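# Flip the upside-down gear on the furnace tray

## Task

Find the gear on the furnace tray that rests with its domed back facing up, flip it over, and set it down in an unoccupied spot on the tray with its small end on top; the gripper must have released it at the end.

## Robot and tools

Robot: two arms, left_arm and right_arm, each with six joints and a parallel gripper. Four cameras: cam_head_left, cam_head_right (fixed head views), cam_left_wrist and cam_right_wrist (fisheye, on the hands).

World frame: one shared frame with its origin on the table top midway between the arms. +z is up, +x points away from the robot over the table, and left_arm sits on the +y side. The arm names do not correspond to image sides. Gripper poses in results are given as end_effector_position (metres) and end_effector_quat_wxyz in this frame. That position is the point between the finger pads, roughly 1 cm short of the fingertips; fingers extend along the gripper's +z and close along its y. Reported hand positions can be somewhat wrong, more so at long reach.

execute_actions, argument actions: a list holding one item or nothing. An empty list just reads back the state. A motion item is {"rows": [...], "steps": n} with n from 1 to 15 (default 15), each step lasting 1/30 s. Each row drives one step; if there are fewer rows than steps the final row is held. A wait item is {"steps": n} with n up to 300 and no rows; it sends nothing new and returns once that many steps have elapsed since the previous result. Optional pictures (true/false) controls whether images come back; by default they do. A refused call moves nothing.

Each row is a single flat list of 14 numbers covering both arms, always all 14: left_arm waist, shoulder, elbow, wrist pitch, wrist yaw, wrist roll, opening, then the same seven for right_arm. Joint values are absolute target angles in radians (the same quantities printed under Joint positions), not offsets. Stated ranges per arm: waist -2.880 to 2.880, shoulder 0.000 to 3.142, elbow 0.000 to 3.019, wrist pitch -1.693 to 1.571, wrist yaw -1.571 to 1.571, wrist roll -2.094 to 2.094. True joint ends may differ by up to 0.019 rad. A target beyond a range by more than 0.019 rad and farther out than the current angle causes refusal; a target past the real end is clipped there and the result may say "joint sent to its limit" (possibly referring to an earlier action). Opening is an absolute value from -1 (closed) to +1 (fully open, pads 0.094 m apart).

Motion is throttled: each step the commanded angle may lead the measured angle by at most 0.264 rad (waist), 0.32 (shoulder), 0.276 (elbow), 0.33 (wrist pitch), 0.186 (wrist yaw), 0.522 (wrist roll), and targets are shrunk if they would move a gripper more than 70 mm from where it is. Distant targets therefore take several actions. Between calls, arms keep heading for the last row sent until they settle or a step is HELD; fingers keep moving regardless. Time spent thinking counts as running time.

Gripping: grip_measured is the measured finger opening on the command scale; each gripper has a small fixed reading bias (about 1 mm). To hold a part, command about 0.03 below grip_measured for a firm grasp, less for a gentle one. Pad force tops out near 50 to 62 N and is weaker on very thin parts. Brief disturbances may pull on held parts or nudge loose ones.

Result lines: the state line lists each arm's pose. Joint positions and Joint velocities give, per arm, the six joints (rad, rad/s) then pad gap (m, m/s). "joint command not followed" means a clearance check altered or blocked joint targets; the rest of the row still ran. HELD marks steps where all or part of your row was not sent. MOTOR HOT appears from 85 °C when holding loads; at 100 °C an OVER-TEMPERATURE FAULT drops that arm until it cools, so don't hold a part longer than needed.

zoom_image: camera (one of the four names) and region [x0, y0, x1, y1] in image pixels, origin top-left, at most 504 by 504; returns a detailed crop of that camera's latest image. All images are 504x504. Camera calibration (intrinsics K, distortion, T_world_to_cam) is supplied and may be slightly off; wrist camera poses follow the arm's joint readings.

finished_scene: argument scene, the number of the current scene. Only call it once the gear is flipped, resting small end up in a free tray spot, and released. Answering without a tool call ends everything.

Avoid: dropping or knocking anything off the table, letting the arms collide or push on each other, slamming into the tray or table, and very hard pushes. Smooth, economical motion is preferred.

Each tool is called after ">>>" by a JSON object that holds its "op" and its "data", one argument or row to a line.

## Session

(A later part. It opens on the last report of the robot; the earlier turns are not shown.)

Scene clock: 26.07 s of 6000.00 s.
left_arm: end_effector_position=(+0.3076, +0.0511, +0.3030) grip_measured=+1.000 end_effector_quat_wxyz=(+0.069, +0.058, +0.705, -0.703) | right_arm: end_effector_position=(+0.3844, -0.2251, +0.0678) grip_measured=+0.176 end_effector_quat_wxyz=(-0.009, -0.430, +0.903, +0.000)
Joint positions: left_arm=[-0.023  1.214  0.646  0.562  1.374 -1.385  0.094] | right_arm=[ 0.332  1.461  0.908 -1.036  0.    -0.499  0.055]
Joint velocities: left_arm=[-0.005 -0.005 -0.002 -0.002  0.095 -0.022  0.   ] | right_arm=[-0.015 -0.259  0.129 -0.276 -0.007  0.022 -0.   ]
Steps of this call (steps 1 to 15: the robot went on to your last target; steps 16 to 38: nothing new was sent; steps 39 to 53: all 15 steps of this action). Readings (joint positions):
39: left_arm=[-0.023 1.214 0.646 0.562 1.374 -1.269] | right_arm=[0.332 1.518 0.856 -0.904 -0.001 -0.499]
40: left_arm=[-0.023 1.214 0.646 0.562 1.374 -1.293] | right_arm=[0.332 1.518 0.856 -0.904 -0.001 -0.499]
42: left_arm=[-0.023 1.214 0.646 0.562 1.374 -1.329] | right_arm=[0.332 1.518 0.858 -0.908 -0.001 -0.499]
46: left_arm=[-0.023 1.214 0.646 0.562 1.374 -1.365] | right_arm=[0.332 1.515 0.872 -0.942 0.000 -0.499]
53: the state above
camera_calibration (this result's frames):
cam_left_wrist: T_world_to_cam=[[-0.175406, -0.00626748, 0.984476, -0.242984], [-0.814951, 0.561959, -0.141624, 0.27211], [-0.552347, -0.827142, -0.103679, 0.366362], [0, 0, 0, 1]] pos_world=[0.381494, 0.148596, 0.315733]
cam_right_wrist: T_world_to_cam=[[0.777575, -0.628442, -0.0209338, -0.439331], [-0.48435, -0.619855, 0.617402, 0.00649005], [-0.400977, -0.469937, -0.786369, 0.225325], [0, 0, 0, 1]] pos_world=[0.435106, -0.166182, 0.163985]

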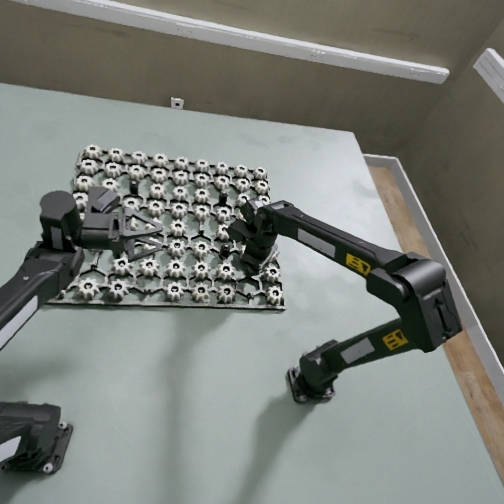

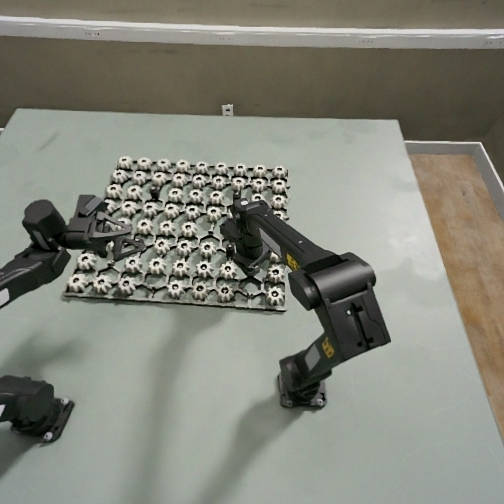

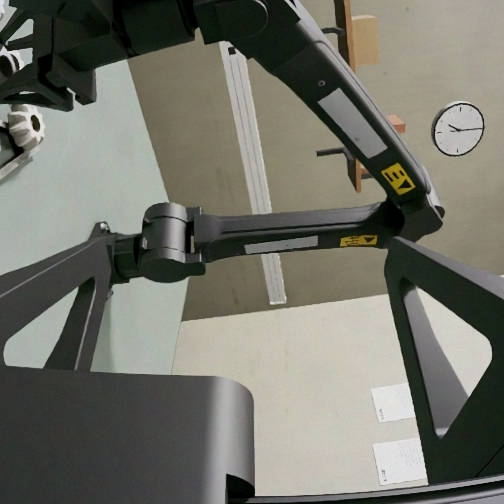

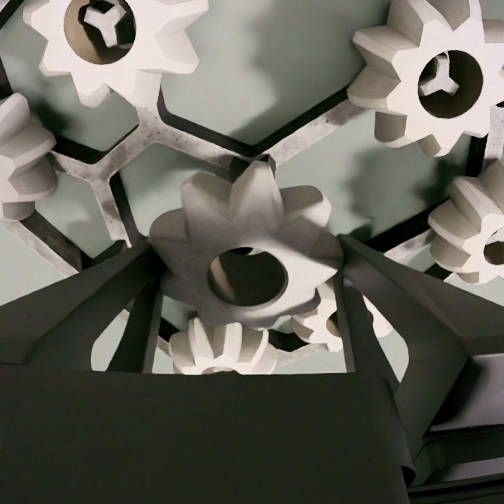

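>>> {"op": "execute_actions", "data": {
  "actions": [
    {"rows":[[-0.036,1.21,0.66,0.577,1.377,-1.4,1,0.33,1.40,0.965,-1.06,0,-0.48,0.13],[-0.036,1.21,0.66,0.577,1.377,-1.4,1,0.33,1.375,0.96,-1.06,0,-0.46,0.13],[-0.036,1.21,0.66,0.577,1.377,-1.4,1,0.33,1.35,0.955,-1.05,0,-0.43,0.13],[-0.036,1.21,0.66,0.577,1.377,-1.4,1,0.33,1.325,0.95,-1.03,-0.01,-0.4,0.13],[-0.036,1.21,0.66,0.577,1.377,-1.4,1,0.335,1.3,0.94,-1.0,-0.03,-0.37,0.13],[-0.036,1.21,0.66,0.577,1.377,-1.4,1,0.34,1.275,0.93,-0.96,-0.06,-0.34,0.13],[-0.036,1.21,0.66,0.577,1.377,-1.4,1,0.345,1.25,0.92,-0.91,-0.09,-0.31,0.13],[-0.036,1.21,0.66,0.577,1.377,-1.4,1,0.35,1.23,0.905,-0.85,-0.13,-0.28,0.13],[-0.036,1.21,0.66,0.577,1.377,-1.4,1,0.355,1.21,0.89,-0.79,-0.17,-0.25,0.13],[-0.036,1.21,0.66,0.577,1.377,-1.4,1,0.36,1.19,0.875,-0.72,-0.21,-0.22,0.13],[-0.036,1.21,0.66,0.577,1.377,-1.4,1,0.365,1.175,0.86,-0.65,-0.26,-0.19,0.13],[-0.036,1.21,0.66,0.577,1.377,-1.4,1,0.37,1.16,0.845,-0.58,-0.31,-0.16,0.13],[-0.036,1.21,0.66,0.577,1.377,-1.4,1,0.375,1.145,0.83,-0.51,-0.36,-0.13,0.13],[-0.036,1.21,0.66,0.577,1.377,-1.4,1,0.38,1.13,0.81,-0.44,-0.41,-0.1,0.13],[-0.036,1.21,0.66,0.577,1.377,-1.4,1,0.385,1.12,0.79,-0.37,-0.46,-0.07,0.13]],"steps":15}
  ],
  "pictures": false
}}

>>> {"op": "execute_actions", "data": {
  "actions": [
    {"rows":[[-0.036,1.21,0.66,0.577,1.377,-1.4,1,0.39,1.11,0.77,-0.30,-0.51,-0.05,0.13],[-0.036,1.21,0.66,0.577,1.377,-1.4,1,0.396,1.1,0.75,-0.23,-0.56,-0.03,0.13],[-0.036,1.21,0.66,0.577,1.377,-1.4,1,0.402,1.095,0.73,-0.16,-0.61,-0.01,0.13],[-0.036,1.21,0.66,0.577,1.377,-1.4,1,0.408,1.09,0.71,-0.09,-0.66,0.01,0.13],[-0.036,1.21,0.66,0.577,1.377,-1.4,1,0.414,1.085,0.69,-0.02,-0.71,0.01,0.13],[-0.036,1.21,0.66,0.577,1.377,-1.4,1,0.42,1.08,0.67,0.05,-0.76,0.01,0.13],[-0.036,1.21,0.66,0.577,1.377,-1.4,1,0.426,1.075,0.65,0.12,-0.81,0.01,0.13],[-0.036,1.21,0.66,0.577,1.377,-1.4,1,0.432,1.07,0.63,0.19,-0.86,0.01,0.13],[-0.036,1.21,0.66,0.577,1.377,-1.4,1,0.438,1.065,0.61,0.26,-0.9,0.01,0.13],[-0.036,1.21,0.66,0.577,1.377,-1.4,1,0.444,1.06,0.595,0.33,-0.94,0.01,0.13],[-0.036,1.21,0.66,0.577,1.377,-1.4,1,0.45,1.06,0.58,0.39,-0.975,0.01,0.13],[-0.036,1.21,0.66,0.577,1.377,-1.4,1,0.455,1.06,0.57,0.44,-1.0,0.01,0.13],[-0.036,1.21,0.66,0.577,1.377,-1.4,1,0.46,1.06,0.56,0.49,-1.025,0.01,0.13],[-0.036,1.21,0.66,0.577,1.377,-1.4,1,0.464,1.06,0.555,0.525,-1.045,0.01,0.13],[-0.036,1.21,0.66,0.577,1.377,-1.4,1,0.467,1.06,0.55,0.55,-1.056,0.01,0.13]],"steps":15}
  ],
  "pictures": false
}}

>>> {"op": "execute_actions", "data": {
  "actions": [
    {"steps":10}
  ]
}}

Scene clock: 29.60 s of 6000.00 s.
left_arm: end_effector_position=(+0.3076, +0.0511, +0.3030) grip_measured=+1.000 end_effector_quat_wxyz=(+0.068, +0.056, +0.705, -0.703) | right_arm: end_effector_position=(+0.4177, -0.1194, +0.2033) grip_measured=+0.176 end_effector_quat_wxyz=(+0.318, -0.350, +0.851, +0.230)
Joint positions: left_arm=[-0.023  1.214  0.646  0.562  1.374 -1.39   0.094] | right_arm=[ 0.368  1.152  0.816 -0.521 -0.414 -0.198  0.055]
Joint velocities: left_arm=[ 0.005 -0.005 -0.012  0.007 -0.051  0.022  0.   ] | right_arm=[ 0.171 -0.386 -0.466  2.039 -1.297  0.769  0.   ]
Steps of this call (steps 1 to 30: the robot went on to your last target; steps 31 to 91: nothing new was sent; steps 92 to 106: all 15 steps of this action). Readings (joint positions):
92: left_arm=[-0.023 1.214 0.646 0.562 1.374 -1.390] | right_arm=[0.323 1.440 0.921 -1.067 0.002 -0.497]
93: left_arm=[-0.023 1.214 0.646 0.562 1.374 -1.390] | right_arm=[0.323 1.437 0.921 -1.067 0.002 -0.492]
95: left_arm=[-0.023 1.214 0.646 0.562 1.374 -1.390] | right_arm=[0.323 1.419 0.921 -1.061 -0.001 -0.469]
99: left_arm=[-0.023 1.214 0.646 0.562 1.374 -1.390] | right_arm=[0.328 1.319 0.904 -0.955 -0.095 -0.387]
106: the state above

Scene clock: 30.10 s of 6000.00 s.
left_arm: end_effector_position=(+0.3076, +0.0511, +0.3030) grip_measured=+1.000 end_effector_quat_wxyz=(+0.068, +0.056, +0.705, -0.703) | right_arm: end_effector_position=(+0.3119, -0.0431, +0.2802) grip_measured=+0.177 end_effector_quat_wxyz=(+0.469, -0.488, +0.537, +0.504)
Joint positions: left_arm=[-0.023  1.214  0.646  0.562  1.374 -1.39   0.094] | right_arm=[ 0.457  1.09   0.537  0.447 -1.042 -0.006  0.055]
Joint velocities: left_arm=[-0.024 -0.015 -0.012  0.007 -0.007  0.051  0.   ] | right_arm=[ 0.132 -0.063 -0.178  1.175 -0.447  0.037  0.001]
Steps of this call (steps 1 to 15: all 15 steps of this action). Readings (joint positions):
1: left_arm=[-0.023 1.214 0.646 0.562 1.374 -1.390] | right_arm=[0.374 1.140 0.799 -0.451 -0.464 -0.171]
2: left_arm=[-0.023 1.214 0.646 0.562 1.374 -1.390] | right_arm=[0.380 1.131 0.780 -0.382 -0.513 -0.145]
4: left_arm=[-0.023 1.214 0.646 0.562 1.374 -1.390] | right_arm=[0.390 1.118 0.737 -0.244 -0.613 -0.096]
8: left_arm=[-0.023 1.214 0.646 0.562 1.374 -1.390] | right_arm=[0.413 1.108 0.648 0.029 -0.812 -0.037]
15: the state above

Scene clock: 30.43 s of 6000.00 s.
left_arm: end_effector_position=(+0.3076, +0.0511, +0.3030) grip_measured=+1.000 end_effector_quat_wxyz=(+0.068, +0.056, +0.705, -0.703) | right_arm: end_effector_position=(+0.3060, -0.0416, +0.2928) grip_measured=+0.177 end_effector_quat_wxyz=(+0.489, -0.499, +0.508, +0.504)
Joint positions: left_arm=[-0.023  1.214  0.646  0.562  1.374 -1.39   0.094] | right_arm=[ 0.465  1.082  0.532  0.523 -1.055  0.001  0.055]
Joint velocities: left_arm=[ 0.005 -0.005 -0.002  0.007 -0.081 -0.022  0.   ] | right_arm=[-0.015 -0.005 -0.002  0.012 -0.007 -0.022 -0.   ]
Steps of this call (steps 1 to 10: the robot went on to your last target). Readings (joint positions):
1: left_arm=[-0.023 1.214 0.646 0.562 1.374 -1.390] | right_arm=[0.461 1.087 0.534 0.479 -1.051 -0.005]
2: left_arm=[-0.023 1.214 0.646 0.562 1.374 -1.390] | right_arm=[0.463 1.086 0.532 0.498 -1.054 -0.004]
4: left_arm=[-0.023 1.214 0.646 0.562 1.374 -1.390] | right_arm=[0.465 1.083 0.532 0.517 -1.055 -0.002]
8: left_arm=[-0.023 1.214 0.646 0.562 1.374 -1.390] | right_arm=[0.465 1.082 0.532 0.523 -1.055 0.000]
10: the state above
camera_calibration (this result's frames):
cam_left_wrist: T_world_to_cam=[[-0.170523, -0.00618859, 0.985334, -0.24475], [-0.815646, 0.561943, -0.137627, 0.271114], [-0.55285, -0.827153, -0.100872, 0.365667], [0, 0, 0, 1]] pos_world=[0.381556, 0.148597, 0.315358]
cam_right_wrist: T_world_to_cam=[[0.999577, 0.0182268, -0.0226565, -0.298928], [-0.00665329, -0.61513, -0.788398, 0.208981], [-0.0283067, 0.788215, -0.614748, 0.345101], [0, 0, 0, 1]] pos_world=[0.309961, -0.138015, 0.370138]

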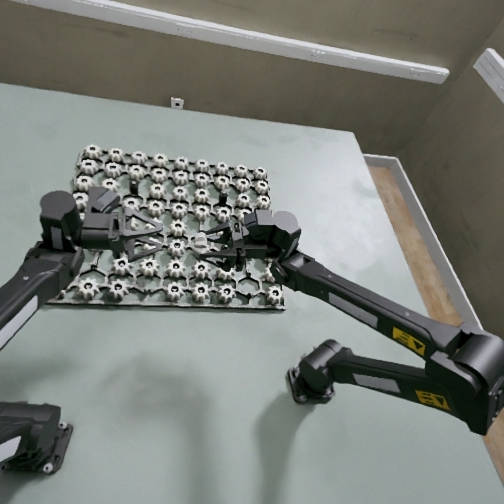

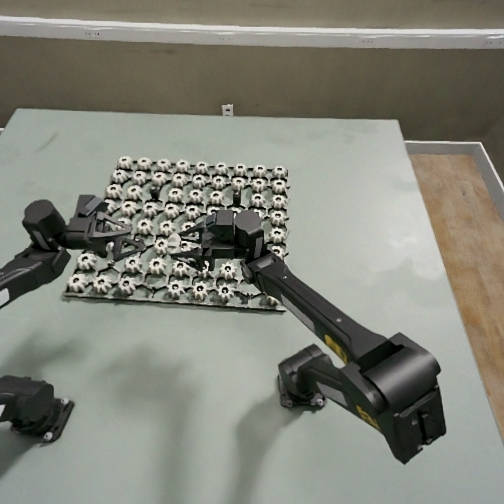

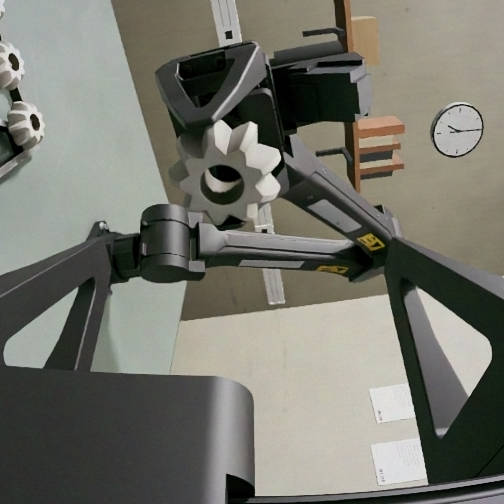

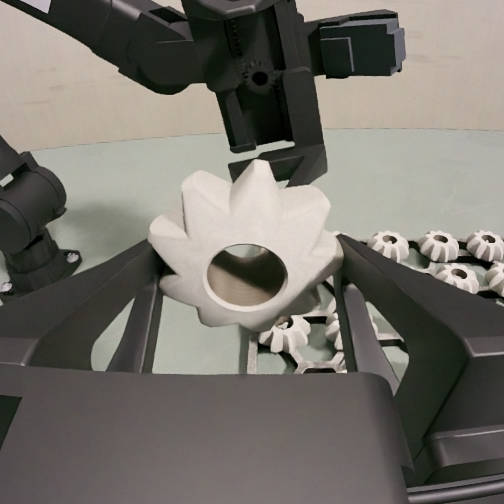

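>>> {"op": "execute_actions", "data": {
  "actions": [
    {"rows":[[-0.045,1.23,0.69,0.58,1.365,-1.4,1,0.467,1.06,0.55,0.56,-1.05,0.01,0.13],[-0.058,1.24,0.694,0.585,1.355,-1.4,1,0.467,1.06,0.55,0.577,-1.045,0.01,0.13],[-0.074,1.25,0.697,0.59,1.34,-1.4,1,0.467,1.06,0.55,0.577,-1.045,0.01,0.13],[-0.09,1.257,0.7,0.595,1.325,-1.4,1,0.467,1.06,0.55,0.577,-1.045,0.01,0.13],[-0.106,1.264,0.703,0.6,1.31,-1.4,1,0.467,1.06,0.55,0.577,-1.045,0.01,0.13],[-0.122,1.27,0.706,0.605,1.295,-1.4,1,0.467,1.06,0.55,0.577,-1.045,0.01,0.13],[-0.138,1.276,0.709,0.61,1.28,-1.4,1,0.467,1.06,0.55,0.577,-1.045,0.01,0.13],[-0.154,1.282,0.712,0.614,1.265,-1.4,1,0.467,1.06,0.55,0.577,-1.045,0.01,0.13],[-0.17,1.288,0.715,0.617,1.25,-1.4,1,0.467,1.06,0.55,0.577,-1.045,0.01,0.13],[-0.186,1.294,0.718,0.62,1.235,-1.4,1,0.467,1.06,0.55,0.577,-1.045,0.01,0.13],[-0.2,1.299,0.721,0.623,1.22,-1.4,1,0.467,1.06,0.55,0.577,-1.045,0.01,0.13],[-0.213,1.304,0.724,0.625,1.207,-1.4,1,0.467,1.06,0.55,0.577,-1.045,0.01,0.13],[-0.224,1.308,0.727,0.627,1.196,-1.4,1,0.467,1.06,0.55,0.577,-1.045,0.01,0.13],[-0.232,1.311,0.729,0.629,1.188,-1.4,1,0.467,1.06,0.55,0.577,-1.045,0.01,0.13],[-0.237,1.312,0.73,0.63,1.183,-1.4,1,0.467,1.06,0.55,0.577,-1.045,0.01,0.13]],"steps":15}
  ],
  "pictures": false
}}

>>> {"op": "execute_actions", "data": {
  "actions": [
    {"steps":8}
  ]
}}

Scene clock: 33.27 s of 6000.00 s.
left_arm: end_effector_position=(+0.3042, -0.0203, +0.2849) grip_measured=+1.000 end_effector_quat_wxyz=(+0.058, +0.055, +0.708, -0.702) | right_arm: end_effector_position=(+0.3073, -0.0416, +0.2968) grip_measured=+0.177 end_effector_quat_wxyz=(+0.500, -0.499, +0.501, +0.500)
Joint positions: left_arm=[-0.216  1.298  0.667  0.61   1.192 -1.39   0.094] | right_arm=[ 0.465  1.082  0.532  0.55  -1.047  0.002  0.055]
Joint velocities: left_arm=[-0.298  0.063  0.09   0.037 -0.242 -0.066  0.   ] | right_arm=[-0.015 -0.015  0.002 -0.007 -0.022  0.007 -0.002]
Steps of this call (steps 1 to 30: the robot went on to your last target; steps 31 to 70: nothing new was sent; steps 71 to 85: all 15 steps of this action). Readings (joint positions):
71: left_arm=[-0.023 1.214 0.646 0.563 1.371 -1.390] | right_arm=[0.465 1.082 0.532 0.525 -1.054 0.002]
72: left_arm=[-0.025 1.215 0.646 0.565 1.365 -1.390] | right_arm=[0.465 1.082 0.532 0.531 -1.051 0.002]
74: left_arm=[-0.039 1.222 0.646 0.573 1.339 -1.390] | right_arm=[0.465 1.082 0.532 0.543 -1.047 0.002]
78: left_arm=[-0.103 1.254 0.649 0.591 1.280 -1.390] | right_arm=[0.465 1.082 0.532 0.550 -1.047 0.002]
85: the state above

Scene clock: 33.53 s of 6000.00 s.
left_arm: end_effector_position=(+0.3024, -0.0260, +0.2872) grip_measured=+1.000 end_effector_quat_wxyz=(+0.058, +0.061, +0.706, -0.703) | right_arm: end_effector_position=(+0.3073, -0.0416, +0.2968) grip_measured=+0.177 end_effector_quat_wxyz=(+0.500, -0.499, +0.501, +0.500)
Joint positions: left_arm=[-0.23   1.301  0.673  0.615  1.186 -1.39   0.094] | right_arm=[ 0.465  1.082  0.532  0.55  -1.047  0.002  0.055]
Joint velocities: left_arm=[-0.005  0.005 -0.027  0.012  0.066  0.037  0.   ] | right_arm=[-0.005 -0.005  0.007 -0.007 -0.022  0.007 -0.   ]
Steps of this call (steps 1 to 8: the robot went on to your last target). Readings (joint positions):
1: left_arm=[-0.224 1.300 0.669 0.611 1.189 -1.390] | right_arm=[0.465 1.082 0.532 0.550 -1.047 0.002]
2: left_arm=[-0.229 1.301 0.671 0.612 1.188 -1.390] | right_arm=[0.465 1.082 0.532 0.550 -1.047 0.002]
4: left_arm=[-0.230 1.301 0.672 0.614 1.187 -1.390] | right_arm=[0.465 1.082 0.532 0.550 -1.047 0.002]
8: the state above
camera_calibration (this result's frames):
cam_left_wrist: T_world_to_cam=[[-0.163213, -0.00667409, 0.986568, -0.233153], [-0.805117, 0.578855, -0.129278, 0.302878], [-0.570217, -0.815403, -0.0998498, 0.302697], [0, 0, 0, 1]] pos_world=[0.378402, 0.0699418, 0.299401]
cam_right_wrist: T_world_to_cam=[[0.999942, 0.0107441, -0.000752649, -0.30706], [0.0058989, -0.604794, -0.79636, 0.21112], [-0.00901134, 0.79631, -0.604822, 0.339094], [0, 0, 0, 1]] pos_world=[0.308853, -0.139041, 0.372988]

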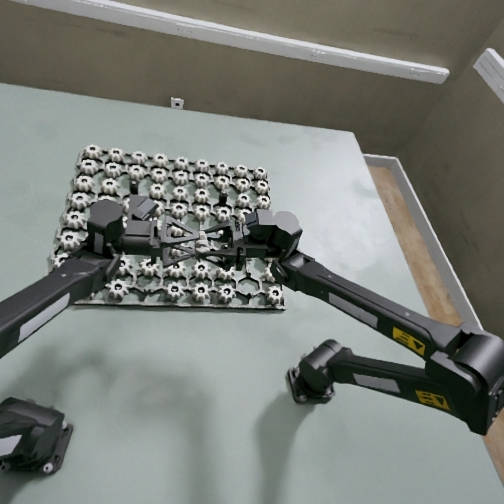

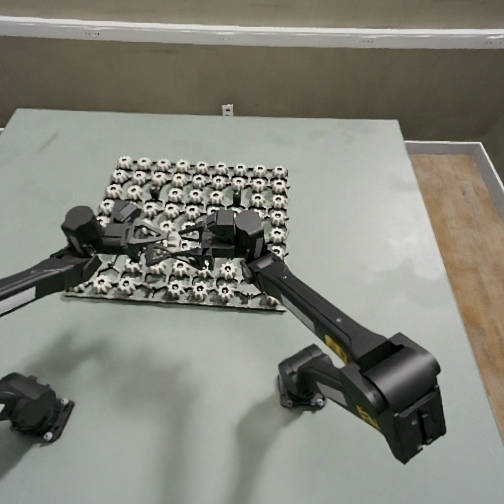

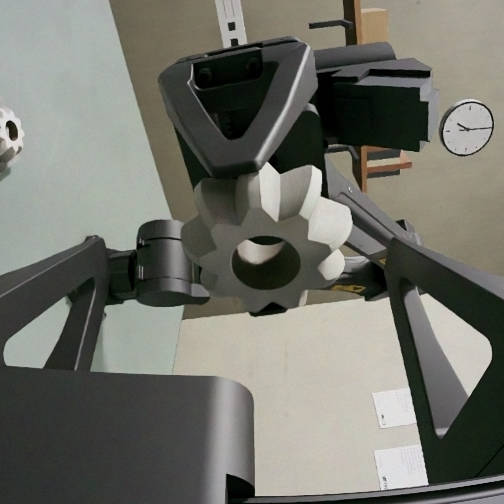

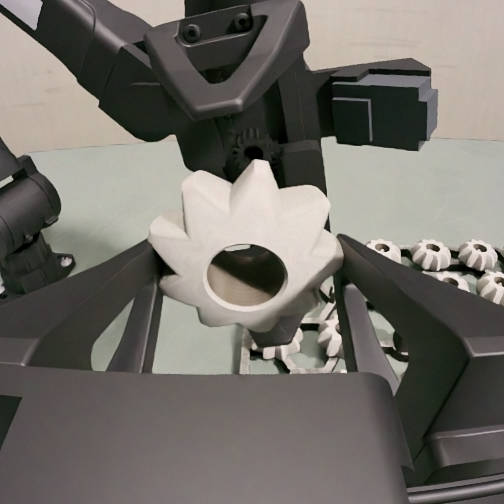

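>>> {"op": "execute_actions", "data": {
  "actions": [
    {"rows":[[-0.243,1.29,0.735,0.625,1.178,-1.4,0.9,0.467,1.06,0.55,0.577,-1.045,0.01,0.13],[-0.25,1.282,0.741,0.625,1.171,-1.4,0.85,0.467,1.06,0.55,0.577,-1.045,0.01,0.13],[-0.257,1.282,0.741,0.625,1.164,-1.4,0.8,0.467,1.06,0.55,0.577,-1.045,0.01,0.13],[-0.264,1.282,0.741,0.625,1.157,-1.4,0.75,0.467,1.06,0.55,0.577,-1.045,0.01,0.13],[-0.271,1.282,0.741,0.625,1.15,-1.4,0.7,0.467,1.06,0.55,0.577,-1.045,0.01,0.13],[-0.278,1.282,0.741,0.625,1.143,-1.4,0.65,0.467,1.06,0.55,0.577,-1.045,0.01,0.13],[-0.284,1.282,0.741,0.625,1.137,-1.4,0.6,0.467,1.06,0.55,0.577,-1.045,0.01,0.13],[-0.288,1.282,0.741,0.625,1.132,-1.4,0.5,0.467,1.06,0.55,0.577,-1.045,0.01,0.13]],"steps":15}
  ]
}}

Scene clock: 36.43 s of 6000.00 s.
left_arm: end_effector_position=(+0.2985, -0.0431, +0.2927) grip_measured=+0.502 end_effector_quat_wxyz=(+0.063, +0.063, +0.704, -0.704) | right_arm: end_effector_position=(+0.3073, -0.0416, +0.2968) grip_measured=+0.177 end_effector_quat_wxyz=(+0.500, -0.499, +0.501, +0.500)
Joint positions: left_arm=[-0.278  1.301  0.685  0.615  1.135 -1.39   0.071] | right_arm=[ 0.465  1.082  0.532  0.55  -1.047  0.002  0.055]
Joint velocities: left_arm=[-0.024 -0.005  0.012 -0.012  0.007 -0.022  0.   ] | right_arm=[-0.005  0.005 -0.007 -0.012 -0.022 -0.066  0.001]
Steps of this call (steps 1 to 30: the robot went on to your last target; steps 31 to 72: nothing new was sent; steps 73 to 87: all 15 steps of this action). Readings (joint positions):
73: left_arm=[-0.230 1.301 0.673 0.615 1.184 -1.390] | right_arm=[0.465 1.082 0.532 0.550 -1.047 0.002]
74: left_arm=[-0.230 1.301 0.674 0.615 1.179 -1.390] | right_arm=[0.465 1.082 0.532 0.550 -1.047 0.002]
76: left_arm=[-0.234 1.301 0.677 0.615 1.165 -1.390] | right_arm=[0.465 1.082 0.532 0.550 -1.047 0.002]
80: left_arm=[-0.258 1.301 0.684 0.615 1.139 -1.390] | right_arm=[0.465 1.082 0.532 0.550 -1.047 0.002]
87: the state above
camera_calibration (this result's frames):
cam_left_wrist: T_world_to_cam=[[-0.174363, -0.00283721, 0.984677, -0.235252], [-0.805787, 0.575168, -0.141028, 0.31387], [-0.565955, -0.81803, -0.102574, 0.286447], [0, 0, 0, 1]] pos_world=[0.374009, 0.0531265, 0.305294]
cam_right_wrist: T_world_to_cam=[[0.999942, 0.0107441, -0.000752649, -0.30706], [0.0058989, -0.604794, -0.79636, 0.21112], [-0.00901134, 0.79631, -0.604822, 0.339094], [0, 0, 0, 1]] pos_world=[0.308853, -0.139041, 0.372988]

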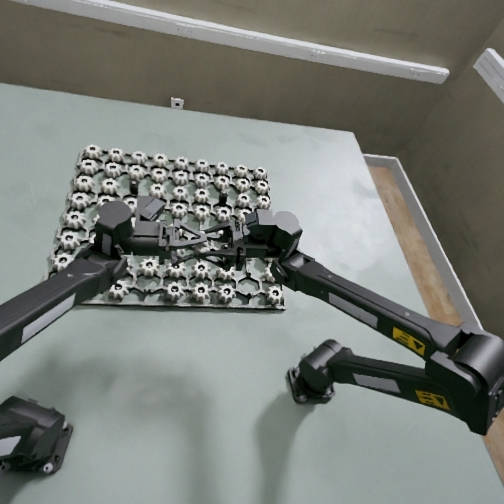

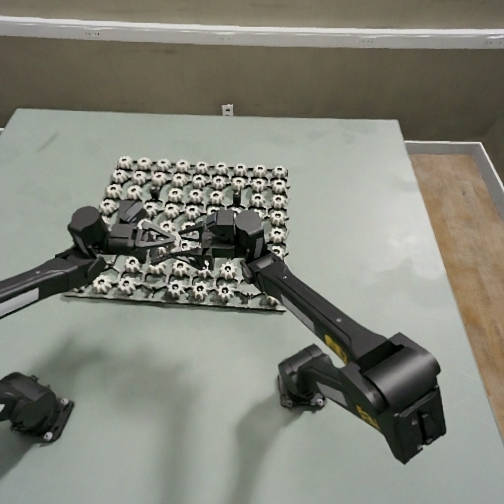

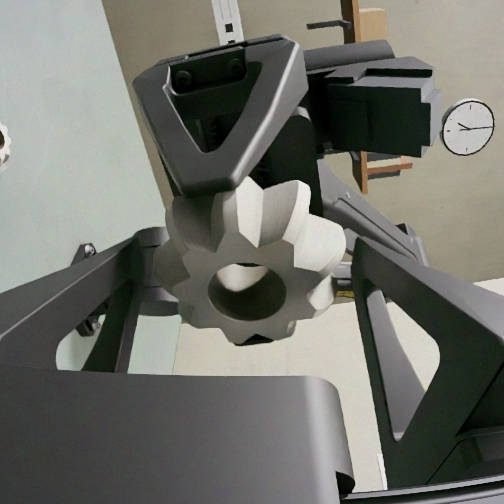

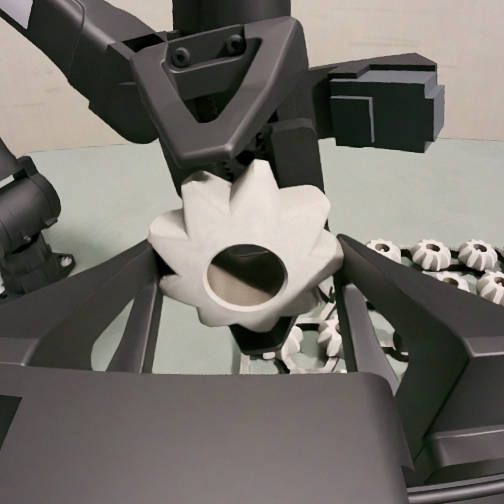

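>>> {"op": "execute_actions", "data": {
  "actions": [
    {"rows":[[-0.293,1.29,0.741,0.625,1.118,-1.45,0.45,0.467,1.06,0.55,0.577,-1.045,0.01,0.13],[-0.293,1.29,0.741,0.625,1.118,-1.45,0.45,0.467,1.06,0.55,0.577,-1.045,0.01,0.13],[-0.293,1.29,0.741,0.625,1.118,-1.45,0.4,0.467,1.06,0.55,0.577,-1.045,0.01,0.13],[-0.293,1.29,0.741,0.625,1.118,-1.45,0.35,0.467,1.06,0.55,0.577,-1.045,0.01,0.13],[-0.293,1.29,0.741,0.625,1.118,-1.45,0.3,0.467,1.06,0.55,0.577,-1.045,0.01,0.13]],"steps":12}
  ]
}}

>>> {"op": "zoom_image", "data": {
  "camera": "cam_head_left",
  "region": [160, 210, 250, 280]
}}

Scene clock: 38.23 s of 6000.00 s.
left_arm: end_effector_position=(+0.3009, -0.0431, +0.2927) grip_measured=+0.302 end_effector_quat_wxyz=(+0.052, +0.042, +0.706, -0.705) | right_arm: end_effector_position=(+0.3073, -0.0416, +0.2968) grip_measured=+0.177 end_effector_quat_wxyz=(+0.500, -0.499, +0.501, +0.500)
Joint positions: left_arm=[-0.278  1.301  0.685  0.615  1.121 -1.436  0.061] | right_arm=[ 0.465  1.082  0.532  0.55  -1.047  0.002  0.055]
Joint velocities: left_arm=[-0.005 -0.015 -0.017 -0.012  0.081  0.007 -0.   ] | right_arm=[-0.005 -0.005  0.022 -0.002 -0.081 -0.022 -0.   ]
Steps of this call (steps 1 to 15: the robot went on to your last target; steps 16 to 42: nothing new was sent; steps 43 to 54: all 12 steps of this action). Readings (joint positions):
43: left_arm=[-0.278 1.301 0.685 0.615 1.129 -1.398] | right_arm=[0.465 1.082 0.532 0.550 -1.047 0.002]
44: left_arm=[-0.278 1.301 0.685 0.615 1.124 -1.406] | right_arm=[0.465 1.082 0.532 0.550 -1.047 0.002]
46: left_arm=[-0.278 1.301 0.685 0.615 1.122 -1.419] | right_arm=[0.465 1.082 0.532 0.550 -1.047 0.002]
50: left_arm=[-0.278 1.301 0.685 0.615 1.121 -1.431] | right_arm=[0.465 1.082 0.532 0.550 -1.047 0.002]
54: the state above
camera_calibration (this result's frames):
cam_left_wrist: T_world_to_cam=[[-0.129074, -0.00468029, 0.991624, -0.250568], [-0.819445, 0.563643, -0.104002, 0.308592], [-0.558435, -0.826006, -0.0765867, 0.27762], [0, 0, 0, 1]] pos_world=[0.375565, 0.0542079, 0.301826]
cam_right_wrist: T_world_to_cam=[[0.999942, 0.0107441, -0.000752649, -0.30706], [0.0058989, -0.604794, -0.79636, 0.21112], [-0.00901134, 0.79631, -0.604822, 0.339094], [0, 0, 0, 1]] pos_world=[0.308853, -0.139041, 0.372988]

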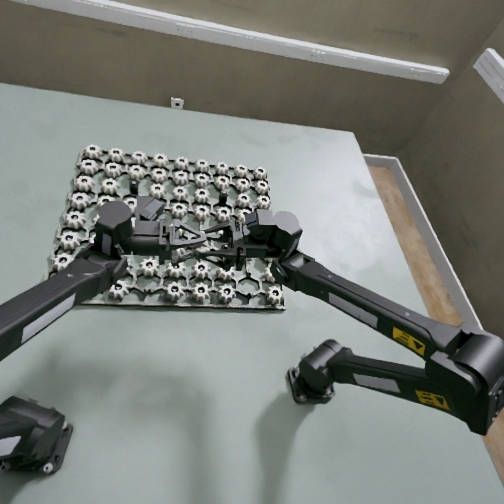

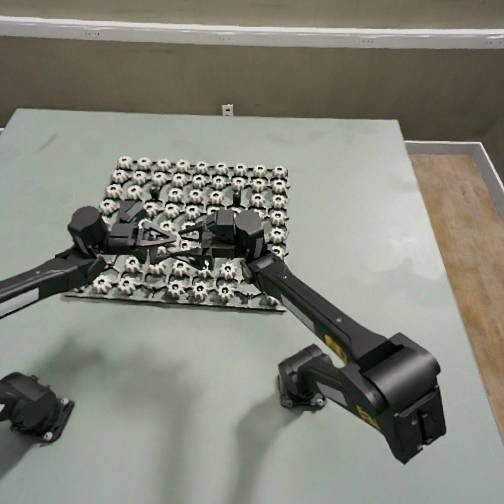

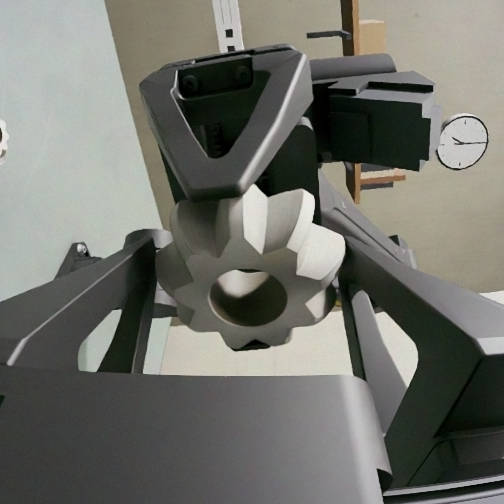

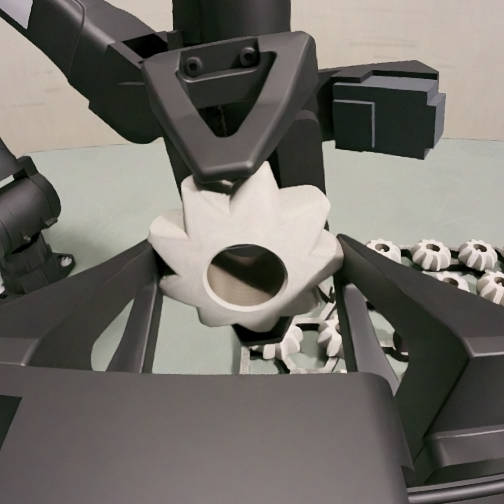

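Region (160, 210, 250, 280) of cam_head_left's 504x504 image, scaled by 5.600, with more detail than that image has.

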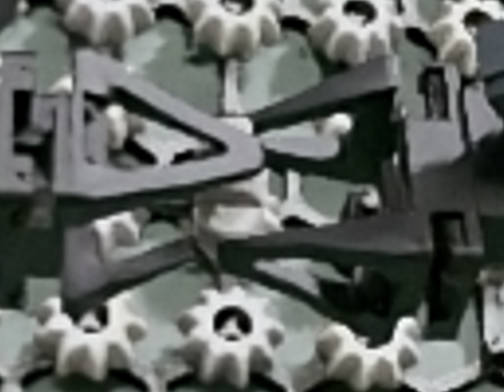

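>>> {"op": "execute_actions", "data": {
  "actions": [
    {"rows":[[-0.301,1.29,0.741,0.625,1.118,-1.45,0.34,0.48,1.06,0.55,0.577,-1.045,0.01,0.13]],"steps":10}
  ],
  "pictures": false
}}

Scene clock: 39.30 s of 6000.00 s.
left_arm: end_effector_position=(+0.2983, -0.0458, +0.2927) grip_measured=+0.338 end_effector_quat_wxyz=(+0.048, +0.044, +0.706, -0.705) | right_arm: end_effector_position=(+0.3048, -0.0395, +0.2968) grip_measured=+0.177 end_effector_quat_wxyz=(+0.498, -0.501, +0.499, +0.502)
Joint positions: left_arm=[-0.286  1.301  0.685  0.615  1.121 -1.44   0.063] | right_arm=[ 0.473  1.082  0.532  0.55  -1.047  0.002  0.055]
Joint velocities: left_arm=[ 0.015 -0.015  0.017 -0.022 -0.066  0.007 -0.   ] | right_arm=[-0.005  0.005 -0.002  0.007  0.022  0.081 -0.   ]
Steps of this call (steps 1 to 15: the robot went on to your last target; steps 16 to 22: nothing new was sent; steps 23 to 32: all 10 steps of this action). Readings (joint positions):
23: left_arm=[-0.278 1.301 0.685 0.615 1.121 -1.440] | right_arm=[0.465 1.082 0.532 0.550 -1.047 0.002]
24: left_arm=[-0.279 1.301 0.685 0.615 1.121 -1.440] | right_arm=[0.466 1.082 0.532 0.550 -1.047 0.002]
26: left_arm=[-0.282 1.301 0.685 0.615 1.121 -1.440] | right_arm=[0.470 1.082 0.532 0.550 -1.047 0.002]
30: left_arm=[-0.286 1.301 0.685 0.615 1.121 -1.440] | right_arm=[0.473 1.082 0.532 0.550 -1.047 0.002]
32: the state above

>>> {"op": "execute_actions", "data": {
  "actions": [
    {"rows":[[-0.295,1.29,0.741,0.625,1.118,-1.45,0.3,0.477,1.06,0.55,0.577,-1.045,0.01,0.13],[-0.295,1.29,0.741,0.625,1.118,-1.45,0.26,0.477,1.06,0.55,0.577,-1.045,0.01,0.13],[-0.295,1.29,0.741,0.625,1.118,-1.45,0.23,0.477,1.06,0.55,0.577,-1.045,0.01,0.13],[-0.295,1.29,0.741,0.625,1.118,-1.45,0.2,0.477,1.06,0.55,0.577,-1.045,0.01,0.13],[-0.295,1.29,0.741,0.625,1.118,-1.45,0.17,0.477,1.06,0.55,0.577,-1.045,0.01,0.13],[-0.295,1.29,0.741,0.625,1.118,-1.45,0.14,0.477,1.06,0.55,0.577,-1.045,0.01,0.13]],"steps":12}
  ]
}}

Scene clock: 41.07 s of 6000.00 s.
left_arm: end_effector_position=(+0.2983, -0.0458, +0.2927) grip_measured=+0.200 end_effector_quat_wxyz=(+0.048, +0.044, +0.706, -0.705) | right_arm: end_effector_position=(+0.3048, -0.0395, +0.2966) grip_measured=+0.177 end_effector_quat_wxyz=(+0.497, -0.500, +0.500, +0.503)
Joint positions: left_arm=[-0.286  1.301  0.685  0.615  1.121 -1.44   0.056] | right_arm=[ 0.473  1.082  0.532  0.55  -1.046  0.004  0.055]
Joint velocities: left_arm=[-0.005 -0.005 -0.017  0.002 -0.095  0.022 -0.   ] | right_arm=[-0.015  0.005  0.002  0.002  0.007 -0.037  0.   ]
Steps of this call (steps 1 to 15: the robot went on to your last target; steps 16 to 41: nothing new was sent; steps 42 to 53: all 12 steps of this action). Readings (joint positions):
42: left_arm=[-0.286 1.301 0.685 0.615 1.121 -1.440] | right_arm=[0.473 1.082 0.532 0.550 -1.047 0.002]
43: left_arm=[-0.286 1.301 0.685 0.615 1.121 -1.440] | right_arm=[0.473 1.082 0.532 0.550 -1.047 0.002]
45: left_arm=[-0.286 1.301 0.685 0.615 1.121 -1.440] | right_arm=[0.473 1.082 0.532 0.550 -1.046 0.003]
49: left_arm=[-0.286 1.301 0.685 0.615 1.121 -1.440] | right_arm=[0.473 1.082 0.532 0.550 -1.046 0.004]
53: the state above
camera_calibration (this result's frames):
cam_left_wrist: T_world_to_cam=[[-0.125323, -0.00362354, 0.992109, -0.252135], [-0.815296, 0.570185, -0.100906, 0.306104], [-0.56532, -0.821508, -0.0744118, 0.275525], [0, 0, 0, 1]] pos_world=[0.373727, 0.0508965, 0.301536]
cam_right_wrist: T_world_to_cam=[[0.999835, 0.0179905, -0.00261073, -0.303681], [0.008805, -0.604896, -0.796256, 0.211316], [-0.0159042, 0.796101, -0.604955, 0.339447], [0, 0, 0, 1]] pos_world=[0.307169, -0.136946, 0.372818]

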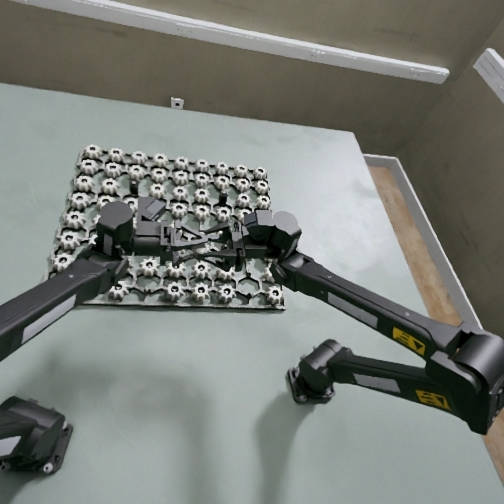

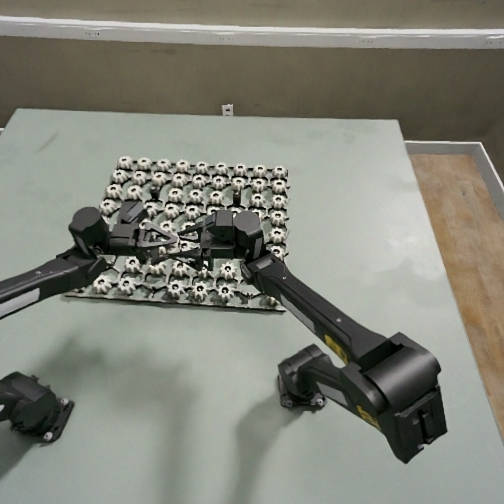

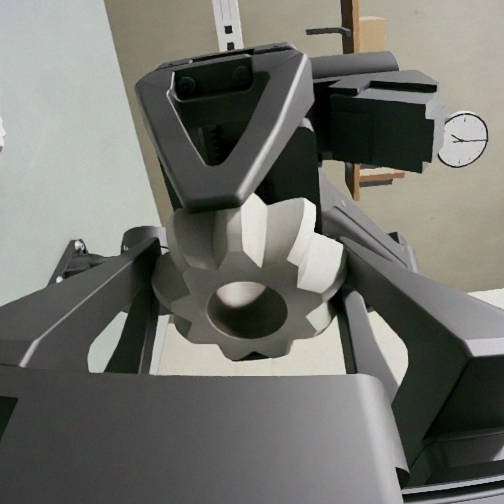

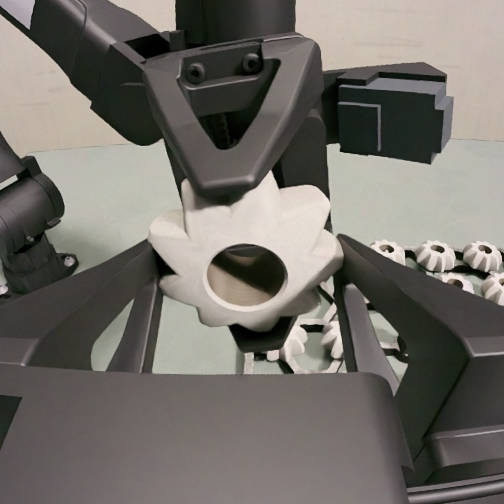

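>>> {"op": "execute_actions", "data": {
  "actions": [
    {"rows":[[-0.295,1.29,0.741,0.625,1.118,-1.45,0.15,0.472,1.07,0.55,0.57,-1.045,0.01,0.25],[-0.295,1.29,0.741,0.625,1.118,-1.45,0.15,0.472,1.07,0.55,0.57,-1.045,0.01,0.5],[-0.295,1.29,0.741,0.625,1.118,-1.45,0.15,0.472,1.07,0.55,0.57,-1.045,0.01,1]],"steps":10}
  ],
  "pictures": false
}}

>>> {"op": "execute_actions", "data": {
  "actions": [
    {"rows":[[-0.295,1.29,0.741,0.625,1.118,-1.45,0.15,0.455,1.07,0.55,0.57,-1.06,0.01,1],[-0.295,1.29,0.741,0.625,1.118,-1.45,0.15,0.44,1.07,0.55,0.57,-1.075,0.01,1],[-0.295,1.29,0.741,0.625,1.118,-1.45,0.15,0.42,1.07,0.55,0.57,-1.095,0.01,1],[-0.295,1.29,0.741,0.625,1.118,-1.45,0.15,0.395,1.07,0.55,0.57,-1.12,0.01,1],[-0.295,1.29,0.741,0.625,1.118,-1.45,0.15,0.365,1.07,0.55,0.57,-1.155,0.01,1],[-0.295,1.29,0.741,0.625,1.118,-1.45,0.15,0.33,1.07,0.55,0.57,-1.19,0.01,1],[-0.295,1.29,0.741,0.625,1.118,-1.45,0.15,0.29,1.07,0.55,0.57,-1.23,0.01,1],[-0.295,1.29,0.741,0.625,1.118,-1.45,0.15,0.25,1.07,0.55,0.57,-1.27,0.01,1],[-0.295,1.29,0.741,0.625,1.118,-1.45,0.15,0.2,1.07,0.55,0.57,-1.3,0.01,1],[-0.295,1.29,0.741,0.625,1.118,-1.45,0.15,0.15,1.07,0.55,0.57,-1.32,0.01,1],[-0.295,1.29,0.741,0.625,1.118,-1.45,0.15,0.1,1.07,0.55,0.57,-1.33,0.01,1],[-0.295,1.29,0.741,0.625,1.118,-1.45,0.15,0.05,1.07,0.55,0.57,-1.33,0.01,1],[-0.295,1.29,0.741,0.625,1.118,-1.45,0.15,0.0,1.07,0.55,0.57,-1.33,0.01,1],[-0.295,1.29,0.741,0.625,1.118,-1.45,0.15,-0.05,1.07,0.55,0.57,-1.33,0.01,1],[-0.295,1.29,0.741,0.625,1.118,-1.45,0.15,-0.1,1.07,0.55,0.57,-1.33,0.01,1]],"steps":15}
  ],
  "pictures": false
}}

>>> {"op": "execute_actions", "data": {
  "actions": [
    {"rows":[[-0.297,1.30,0.75,0.6,1.11,-1.44,0.15,-0.13,1.07,0.55,0.55,-1.33,0.01,1],[-0.3,1.305,0.765,0.56,1.095,-1.43,0.15,-0.15,1.07,0.55,0.5,-1.33,0.01,1],[-0.303,1.31,0.78,0.51,1.075,-1.42,0.15,-0.15,1.07,0.55,0.5,-1.33,0.01,1],[-0.306,1.315,0.795,0.45,1.05,-1.41,0.15,-0.15,1.07,0.55,0.5,-1.33,0.01,1],[-0.309,1.32,0.81,0.38,1.02,-1.4,0.15,-0.15,1.07,0.55,0.5,-1.33,0.01,1],[-0.312,1.325,0.825,0.31,0.99,-1.39,0.15,-0.15,1.07,0.55,0.5,-1.33,0.01,1],[-0.315,1.33,0.84,0.24,0.955,-1.38,0.15,-0.15,1.07,0.55,0.5,-1.33,0.01,1],[-0.318,1.335,0.855,0.17,0.92,-1.37,0.15,-0.15,1.07,0.55,0.5,-1.33,0.01,1],[-0.321,1.34,0.87,0.1,0.88,-1.36,0.15,-0.15,1.07,0.55,0.5,-1.33,0.01,1],[-0.324,1.345,0.885,0.03,0.84,-1.35,0.15,-0.15,1.07,0.55,0.5,-1.33,0.01,1],[-0.327,1.35,0.9,-0.04,0.795,-1.34,0.15,-0.15,1.07,0.55,0.5,-1.33,0.01,1],[-0.33,1.357,0.915,-0.11,0.75,-1.33,0.15,-0.15,1.07,0.55,0.5,-1.33,0.01,1],[-0.333,1.364,0.93,-0.18,0.705,-1.32,0.15,-0.15,1.07,0.55,0.5,-1.33,0.01,1],[-0.336,1.372,0.945,-0.25,0.66,-1.31,0.15,-0.15,1.07,0.55,0.5,-1.33,0.01,1],[-0.339,1.38,0.96,-0.32,0.615,-1.3,0.15,-0.15,1.07,0.55,0.5,-1.33,0.01,1]],"steps":15}
  ],
  "pictures": false
}}

>>> {"op": "execute_actions", "data": {
  "actions": [
    {"rows":[[-0.342,1.39,0.975,-0.39,0.57,-1.29,0.15,-0.15,1.07,0.55,0.5,-1.33,0.01,1],[-0.345,1.4,0.99,-0.46,0.52,-1.29,0.15,-0.15,1.07,0.55,0.5,-1.33,0.01,1],[-0.348,1.41,1.005,-0.53,0.47,-1.29,0.15,-0.15,1.07,0.55,0.5,-1.33,0.01,1],[-0.351,1.42,1.02,-0.6,0.42,-1.29,0.15,-0.15,1.07,0.55,0.5,-1.33,0.01,1],[-0.354,1.43,1.035,-0.67,0.37,-1.29,0.15,-0.15,1.07,0.55,0.5,-1.33,0.01,1],[-0.357,1.44,1.05,-0.74,0.32,-1.29,0.15,-0.15,1.07,0.55,0.5,-1.33,0.01,1],[-0.36,1.45,1.06,-0.8,0.27,-1.29,0.15,-0.15,1.07,0.55,0.5,-1.33,0.01,1],[-0.362,1.46,1.07,-0.86,0.22,-1.29,0.15,-0.15,1.07,0.55,0.5,-1.33,0.01,1],[-0.364,1.47,1.08,-0.92,0.175,-1.29,0.15,-0.15,1.07,0.55,0.5,-1.33,0.01,1],[-0.366,1.48,1.088,-0.97,0.135,-1.29,0.15,-0.15,1.07,0.55,0.5,-1.33,0.01,1],[-0.367,1.488,1.095,-1.02,0.095,-1.29,0.15,-0.15,1.07,0.55,0.5,-1.33,0.01,1],[-0.367,1.495,1.1,-1.06,0.06,-1.29,0.15,-0.15,1.07,0.55,0.5,-1.33,0.01,1],[-0.367,1.5,1.104,-1.09,0.035,-1.29,0.15,-0.15,1.07,0.55,0.5,-1.33,0.01,1],[-0.367,1.505,1.106,-1.115,0.012,-1.29,0.15,-0.15,1.07,0.55,0.5,-1.33,0.01,1],[-0.367,1.508,1.107,-1.13,-0.002,-1.29,0.15,-0.15,1.07,0.55,0.5,-1.33,0.01,1]],"steps":15}
  ],
  "pictures": false
}}

>>> {"op": "execute_actions", "data": {
  "actions": [
    {"steps":8}
  ]
}}

Scene clock: 48.27 s of 6000.00 s.
left_arm: end_effector_position=(+0.2984, -0.0458, +0.2927) grip_measured=+0.200 end_effector_quat_wxyz=(+0.048, +0.043, +0.706, -0.705) | right_arm: end_effector_position=(+0.3047, -0.0396, +0.2977) grip_measured=+1.000 end_effector_quat_wxyz=(+0.499, -0.501, +0.498, +0.502)
Joint positions: left_arm=[-0.286  1.301  0.685  0.615  1.12  -1.441  0.056] | right_arm=[ 0.473  1.082  0.532  0.556 -1.046  0.004  0.094]
Joint velocities: left_arm=[ 0.005 -0.005  0.007  0.002 -0.007  0.007 -0.001] | right_arm=[-0.005 -0.024 -0.012 -0.017  0.022 -0.007  0.   ]
Steps of this call (steps 1 to 15: the robot went on to your last target; steps 16 to 90: nothing new was sent; then 3.87 s passed at rest; steps 91 to 100: all 10 steps of this action). Readings (joint positions):
91: left_arm=[-0.286 1.301 0.685 0.615 1.121 -1.441] | right_arm=[0.473 1.082 0.532 0.550 -1.046 0.004]
92: left_arm=[-0.286 1.301 0.685 0.615 1.120 -1.441] | right_arm=[0.473 1.082 0.532 0.550 -1.046 0.004]
94: left_arm=[-0.286 1.301 0.685 0.615 1.120 -1.441] | right_arm=[0.473 1.082 0.532 0.554 -1.046 0.004]
98: left_arm=[-0.286 1.301 0.685 0.615 1.120 -1.441] | right_arm=[0.473 1.082 0.532 0.556 -1.046 0.004]
100: the state above

Scene clock: 48.77 s of 6000.00 s.
left_arm: end_effector_position=(+0.2984, -0.0458, +0.2927) grip_measured=+0.200 end_effector_quat_wxyz=(+0.048, +0.043, +0.706, -0.705) | right_arm: end_effector_position=(+0.3809, -0.1827, +0.2975) grip_measured=+1.000 end_effector_quat_wxyz=(+0.548, -0.448, +0.547, +0.448)
Joint positions: left_arm=[-0.286  1.301  0.685  0.615  1.12  -1.441  0.056] | right_arm=[-0.012  1.082  0.532  0.556 -1.326  0.004  0.094]
Joint velocities: left_arm=[ 0.005 -0.005  0.002  0.007  0.037 -0.037  0.   ] | right_arm=[-1.519 -0.005  0.007  0.017  0.007  0.037  0.   ]
Steps of this call (steps 1 to 15: all 15 steps of this action). Readings (joint positions):
1: left_arm=[-0.286 1.301 0.685 0.615 1.120 -1.441] | right_arm=[0.472 1.082 0.532 0.556 -1.052 0.004]
2: left_arm=[-0.286 1.301 0.685 0.615 1.120 -1.441] | right_arm=[0.468 1.082 0.532 0.556 -1.063 0.004]
4: left_arm=[-0.286 1.301 0.685 0.615 1.120 -1.441] | right_arm=[0.447 1.082 0.532 0.556 -1.101 0.004]
8: left_arm=[-0.286 1.301 0.685 0.615 1.120 -1.441] | right_arm=[0.334 1.082 0.532 0.556 -1.237 0.004]
15: the state above

Scene clock: 49.27 s of 6000.00 s.
left_arm: end_effector_position=(+0.3649, -0.0389, +0.1960) grip_measured=+0.200 end_effector_quat_wxyz=(+0.019, -0.240, +0.834, -0.496) | right_arm: end_effector_position=(+0.4033, -0.2333, +0.2920) grip_measured=+1.000 end_effector_quat_wxyz=(+0.566, -0.396, +0.590, +0.418)
Joint positions: left_arm=[-0.317  1.364  0.86  -0.186  0.649 -1.35   0.056] | right_arm=[-0.157  1.082  0.532  0.508 -1.327  0.004  0.094]
Joint velocities: left_arm=[-0.112  0.2    0.398 -2.024 -1.223  0.344 -0.001] | right_arm=[-0.005 -0.024  0.012 -0.027  0.022 -0.022  0.   ]
Steps of this call (steps 1 to 15: all 15 steps of this action). Readings (joint positions):
1: left_arm=[-0.286 1.301 0.685 0.612 1.118 -1.441] | right_arm=[-0.062 1.082 0.532 0.556 -1.326 0.004]
2: left_arm=[-0.286 1.301 0.686 0.599 1.109 -1.441] | right_arm=[-0.106 1.082 0.532 0.546 -1.326 0.004]
4: left_arm=[-0.287 1.302 0.695 0.534 1.073 -1.435] | right_arm=[-0.159 1.082 0.532 0.521 -1.326 0.004]
8: left_arm=[-0.295 1.318 0.749 0.298 0.949 -1.412] | right_arm=[-0.163 1.082 0.532 0.508 -1.327 0.004]
15: the state above

Scene clock: 49.77 s of 6000.00 s.
left_arm: end_effector_position=(+0.3159, +0.0855, +0.0916) grip_measured=+0.200 end_effector_quat_wxyz=(+0.000, -0.387, +0.922, -0.012) | right_arm: end_effector_position=(+0.4033, -0.2333, +0.2920) grip_measured=+1.000 end_effector_quat_wxyz=(+0.566, -0.396, +0.590, +0.418)
Joint positions: left_arm=[-0.35   1.503  1.025 -1.075  0.014 -1.303  0.056] | right_arm=[-0.157  1.082  0.532  0.508 -1.327  0.004  0.094]
Joint velocities: left_arm=[-0.005  0.122  0.071 -0.779 -0.418  0.051 -0.   ] | right_arm=[-0.005 -0.005 -0.017  0.007 -0.066 -0.037  0.   ]
Steps of this call (steps 1 to 15: all 15 steps of this action). Readings (joint positions):
1: left_arm=[-0.320 1.372 0.874 -0.256 0.604 -1.341] | right_arm=[-0.157 1.082 0.532 0.508 -1.327 0.004]
2: left_arm=[-0.323 1.381 0.888 -0.325 0.557 -1.333] | right_arm=[-0.157 1.082 0.532 0.508 -1.327 0.004]
4: left_arm=[-0.330 1.400 0.917 -0.465 0.458 -1.321] | right_arm=[-0.157 1.082 0.532 0.508 -1.327 0.004]
8: left_arm=[-0.341 1.444 0.973 -0.735 0.260 -1.309] | right_arm=[-0.157 1.082 0.532 0.508 -1.327 0.004]
15: the state above

Scene clock: 50.03 s of 6000.00 s.
left_arm: end_effector_position=(+0.3096, +0.0914, +0.0921) grip_measured=+0.200 end_effector_quat_wxyz=(-0.009, -0.386, +0.922, +0.010) | right_arm: end_effector_position=(+0.4033, -0.2333, +0.2920) grip_measured=+1.000 end_effector_quat_wxyz=(+0.566, -0.396, +0.590, +0.418)
Joint positions: left_arm=[-0.351  1.509  1.034 -1.123  0.001 -1.301  0.056] | right_arm=[-0.157  1.082  0.532  0.508 -1.327  0.004  0.094]
Joint velocities: left_arm=[-0.005 -0.005  0.051 -0.002  0.051  0.022 -0.001] | right_arm=[-0.024 -0.005 -0.002 -0.007  0.051 -0.095  0.   ]
Steps of this call (steps 1 to 8: the robot went on to your last target). Readings (joint positions):
1: left_arm=[-0.350 1.506 1.026 -1.096 0.004 -1.303] | right_arm=[-0.157 1.082 0.532 0.508 -1.327 0.004]
2: left_arm=[-0.350 1.508 1.026 -1.109 0.001 -1.302] | right_arm=[-0.157 1.082 0.532 0.508 -1.327 0.004]
4: left_arm=[-0.351 1.509 1.027 -1.119 0.001 -1.302] | right_arm=[-0.157 1.082 0.532 0.508 -1.327 0.004]
8: the state above
camera_calibration (this result's frames):
cam_left_wrist: T_world_to_cam=[[0.714759, -0.698797, -0.0283168, -0.153789], [-0.556804, -0.593089, 0.581562, 0.180236], [-0.423188, -0.39991, -0.813009, 0.365191], [0, 0, 0, 1]] pos_world=[0.364823, 0.145472, 0.187731]
cam_right_wrist: T_world_to_cam=[[0.944977, -0.324225, -0.0435423, -0.444396], [-0.231284, -0.56802, -0.789848, 0.193151], [0.231356, 0.75646, -0.611755, 0.385484], [0, 0, 0, 1]] pos_world=[0.375433, -0.325974, 0.369032]

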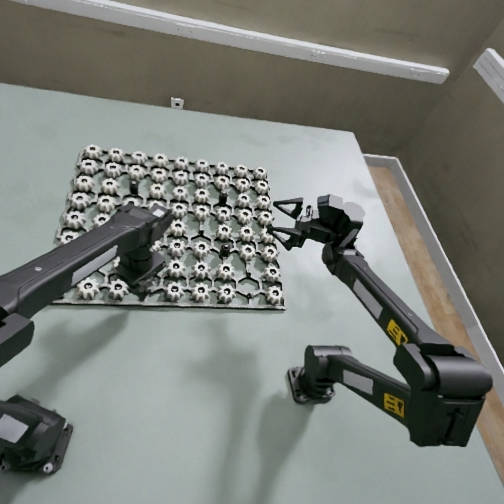

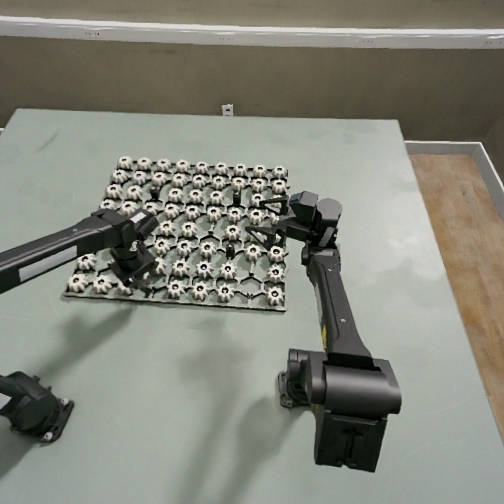

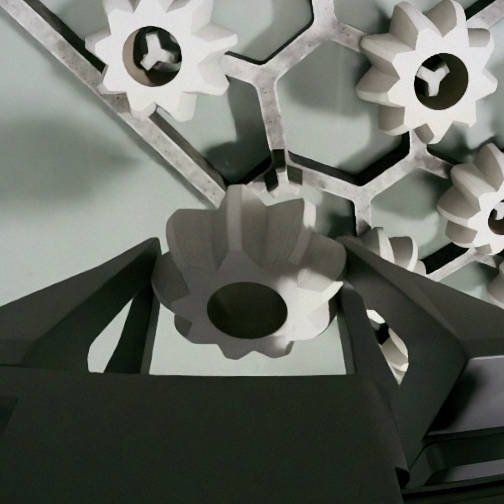

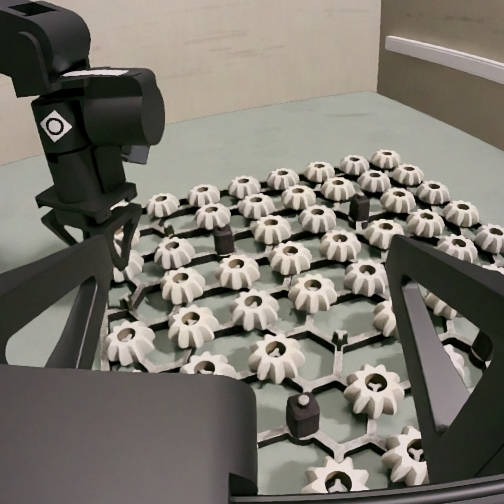

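>>> {"op": "zoom_image", "data": {
  "camera": "cam_left_wrist",
  "region": [220, 120, 350, 230]
}}

Region (220, 120, 350, 230) of cam_left_wrist's 504x504 image, scaled by 3.877, with more detail than that image has; it fills the top 426 rows of this view, and the rest is white.

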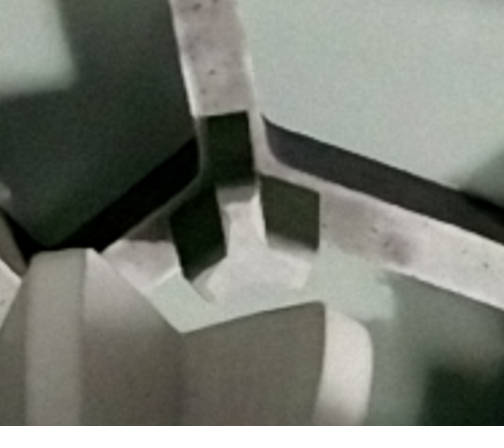

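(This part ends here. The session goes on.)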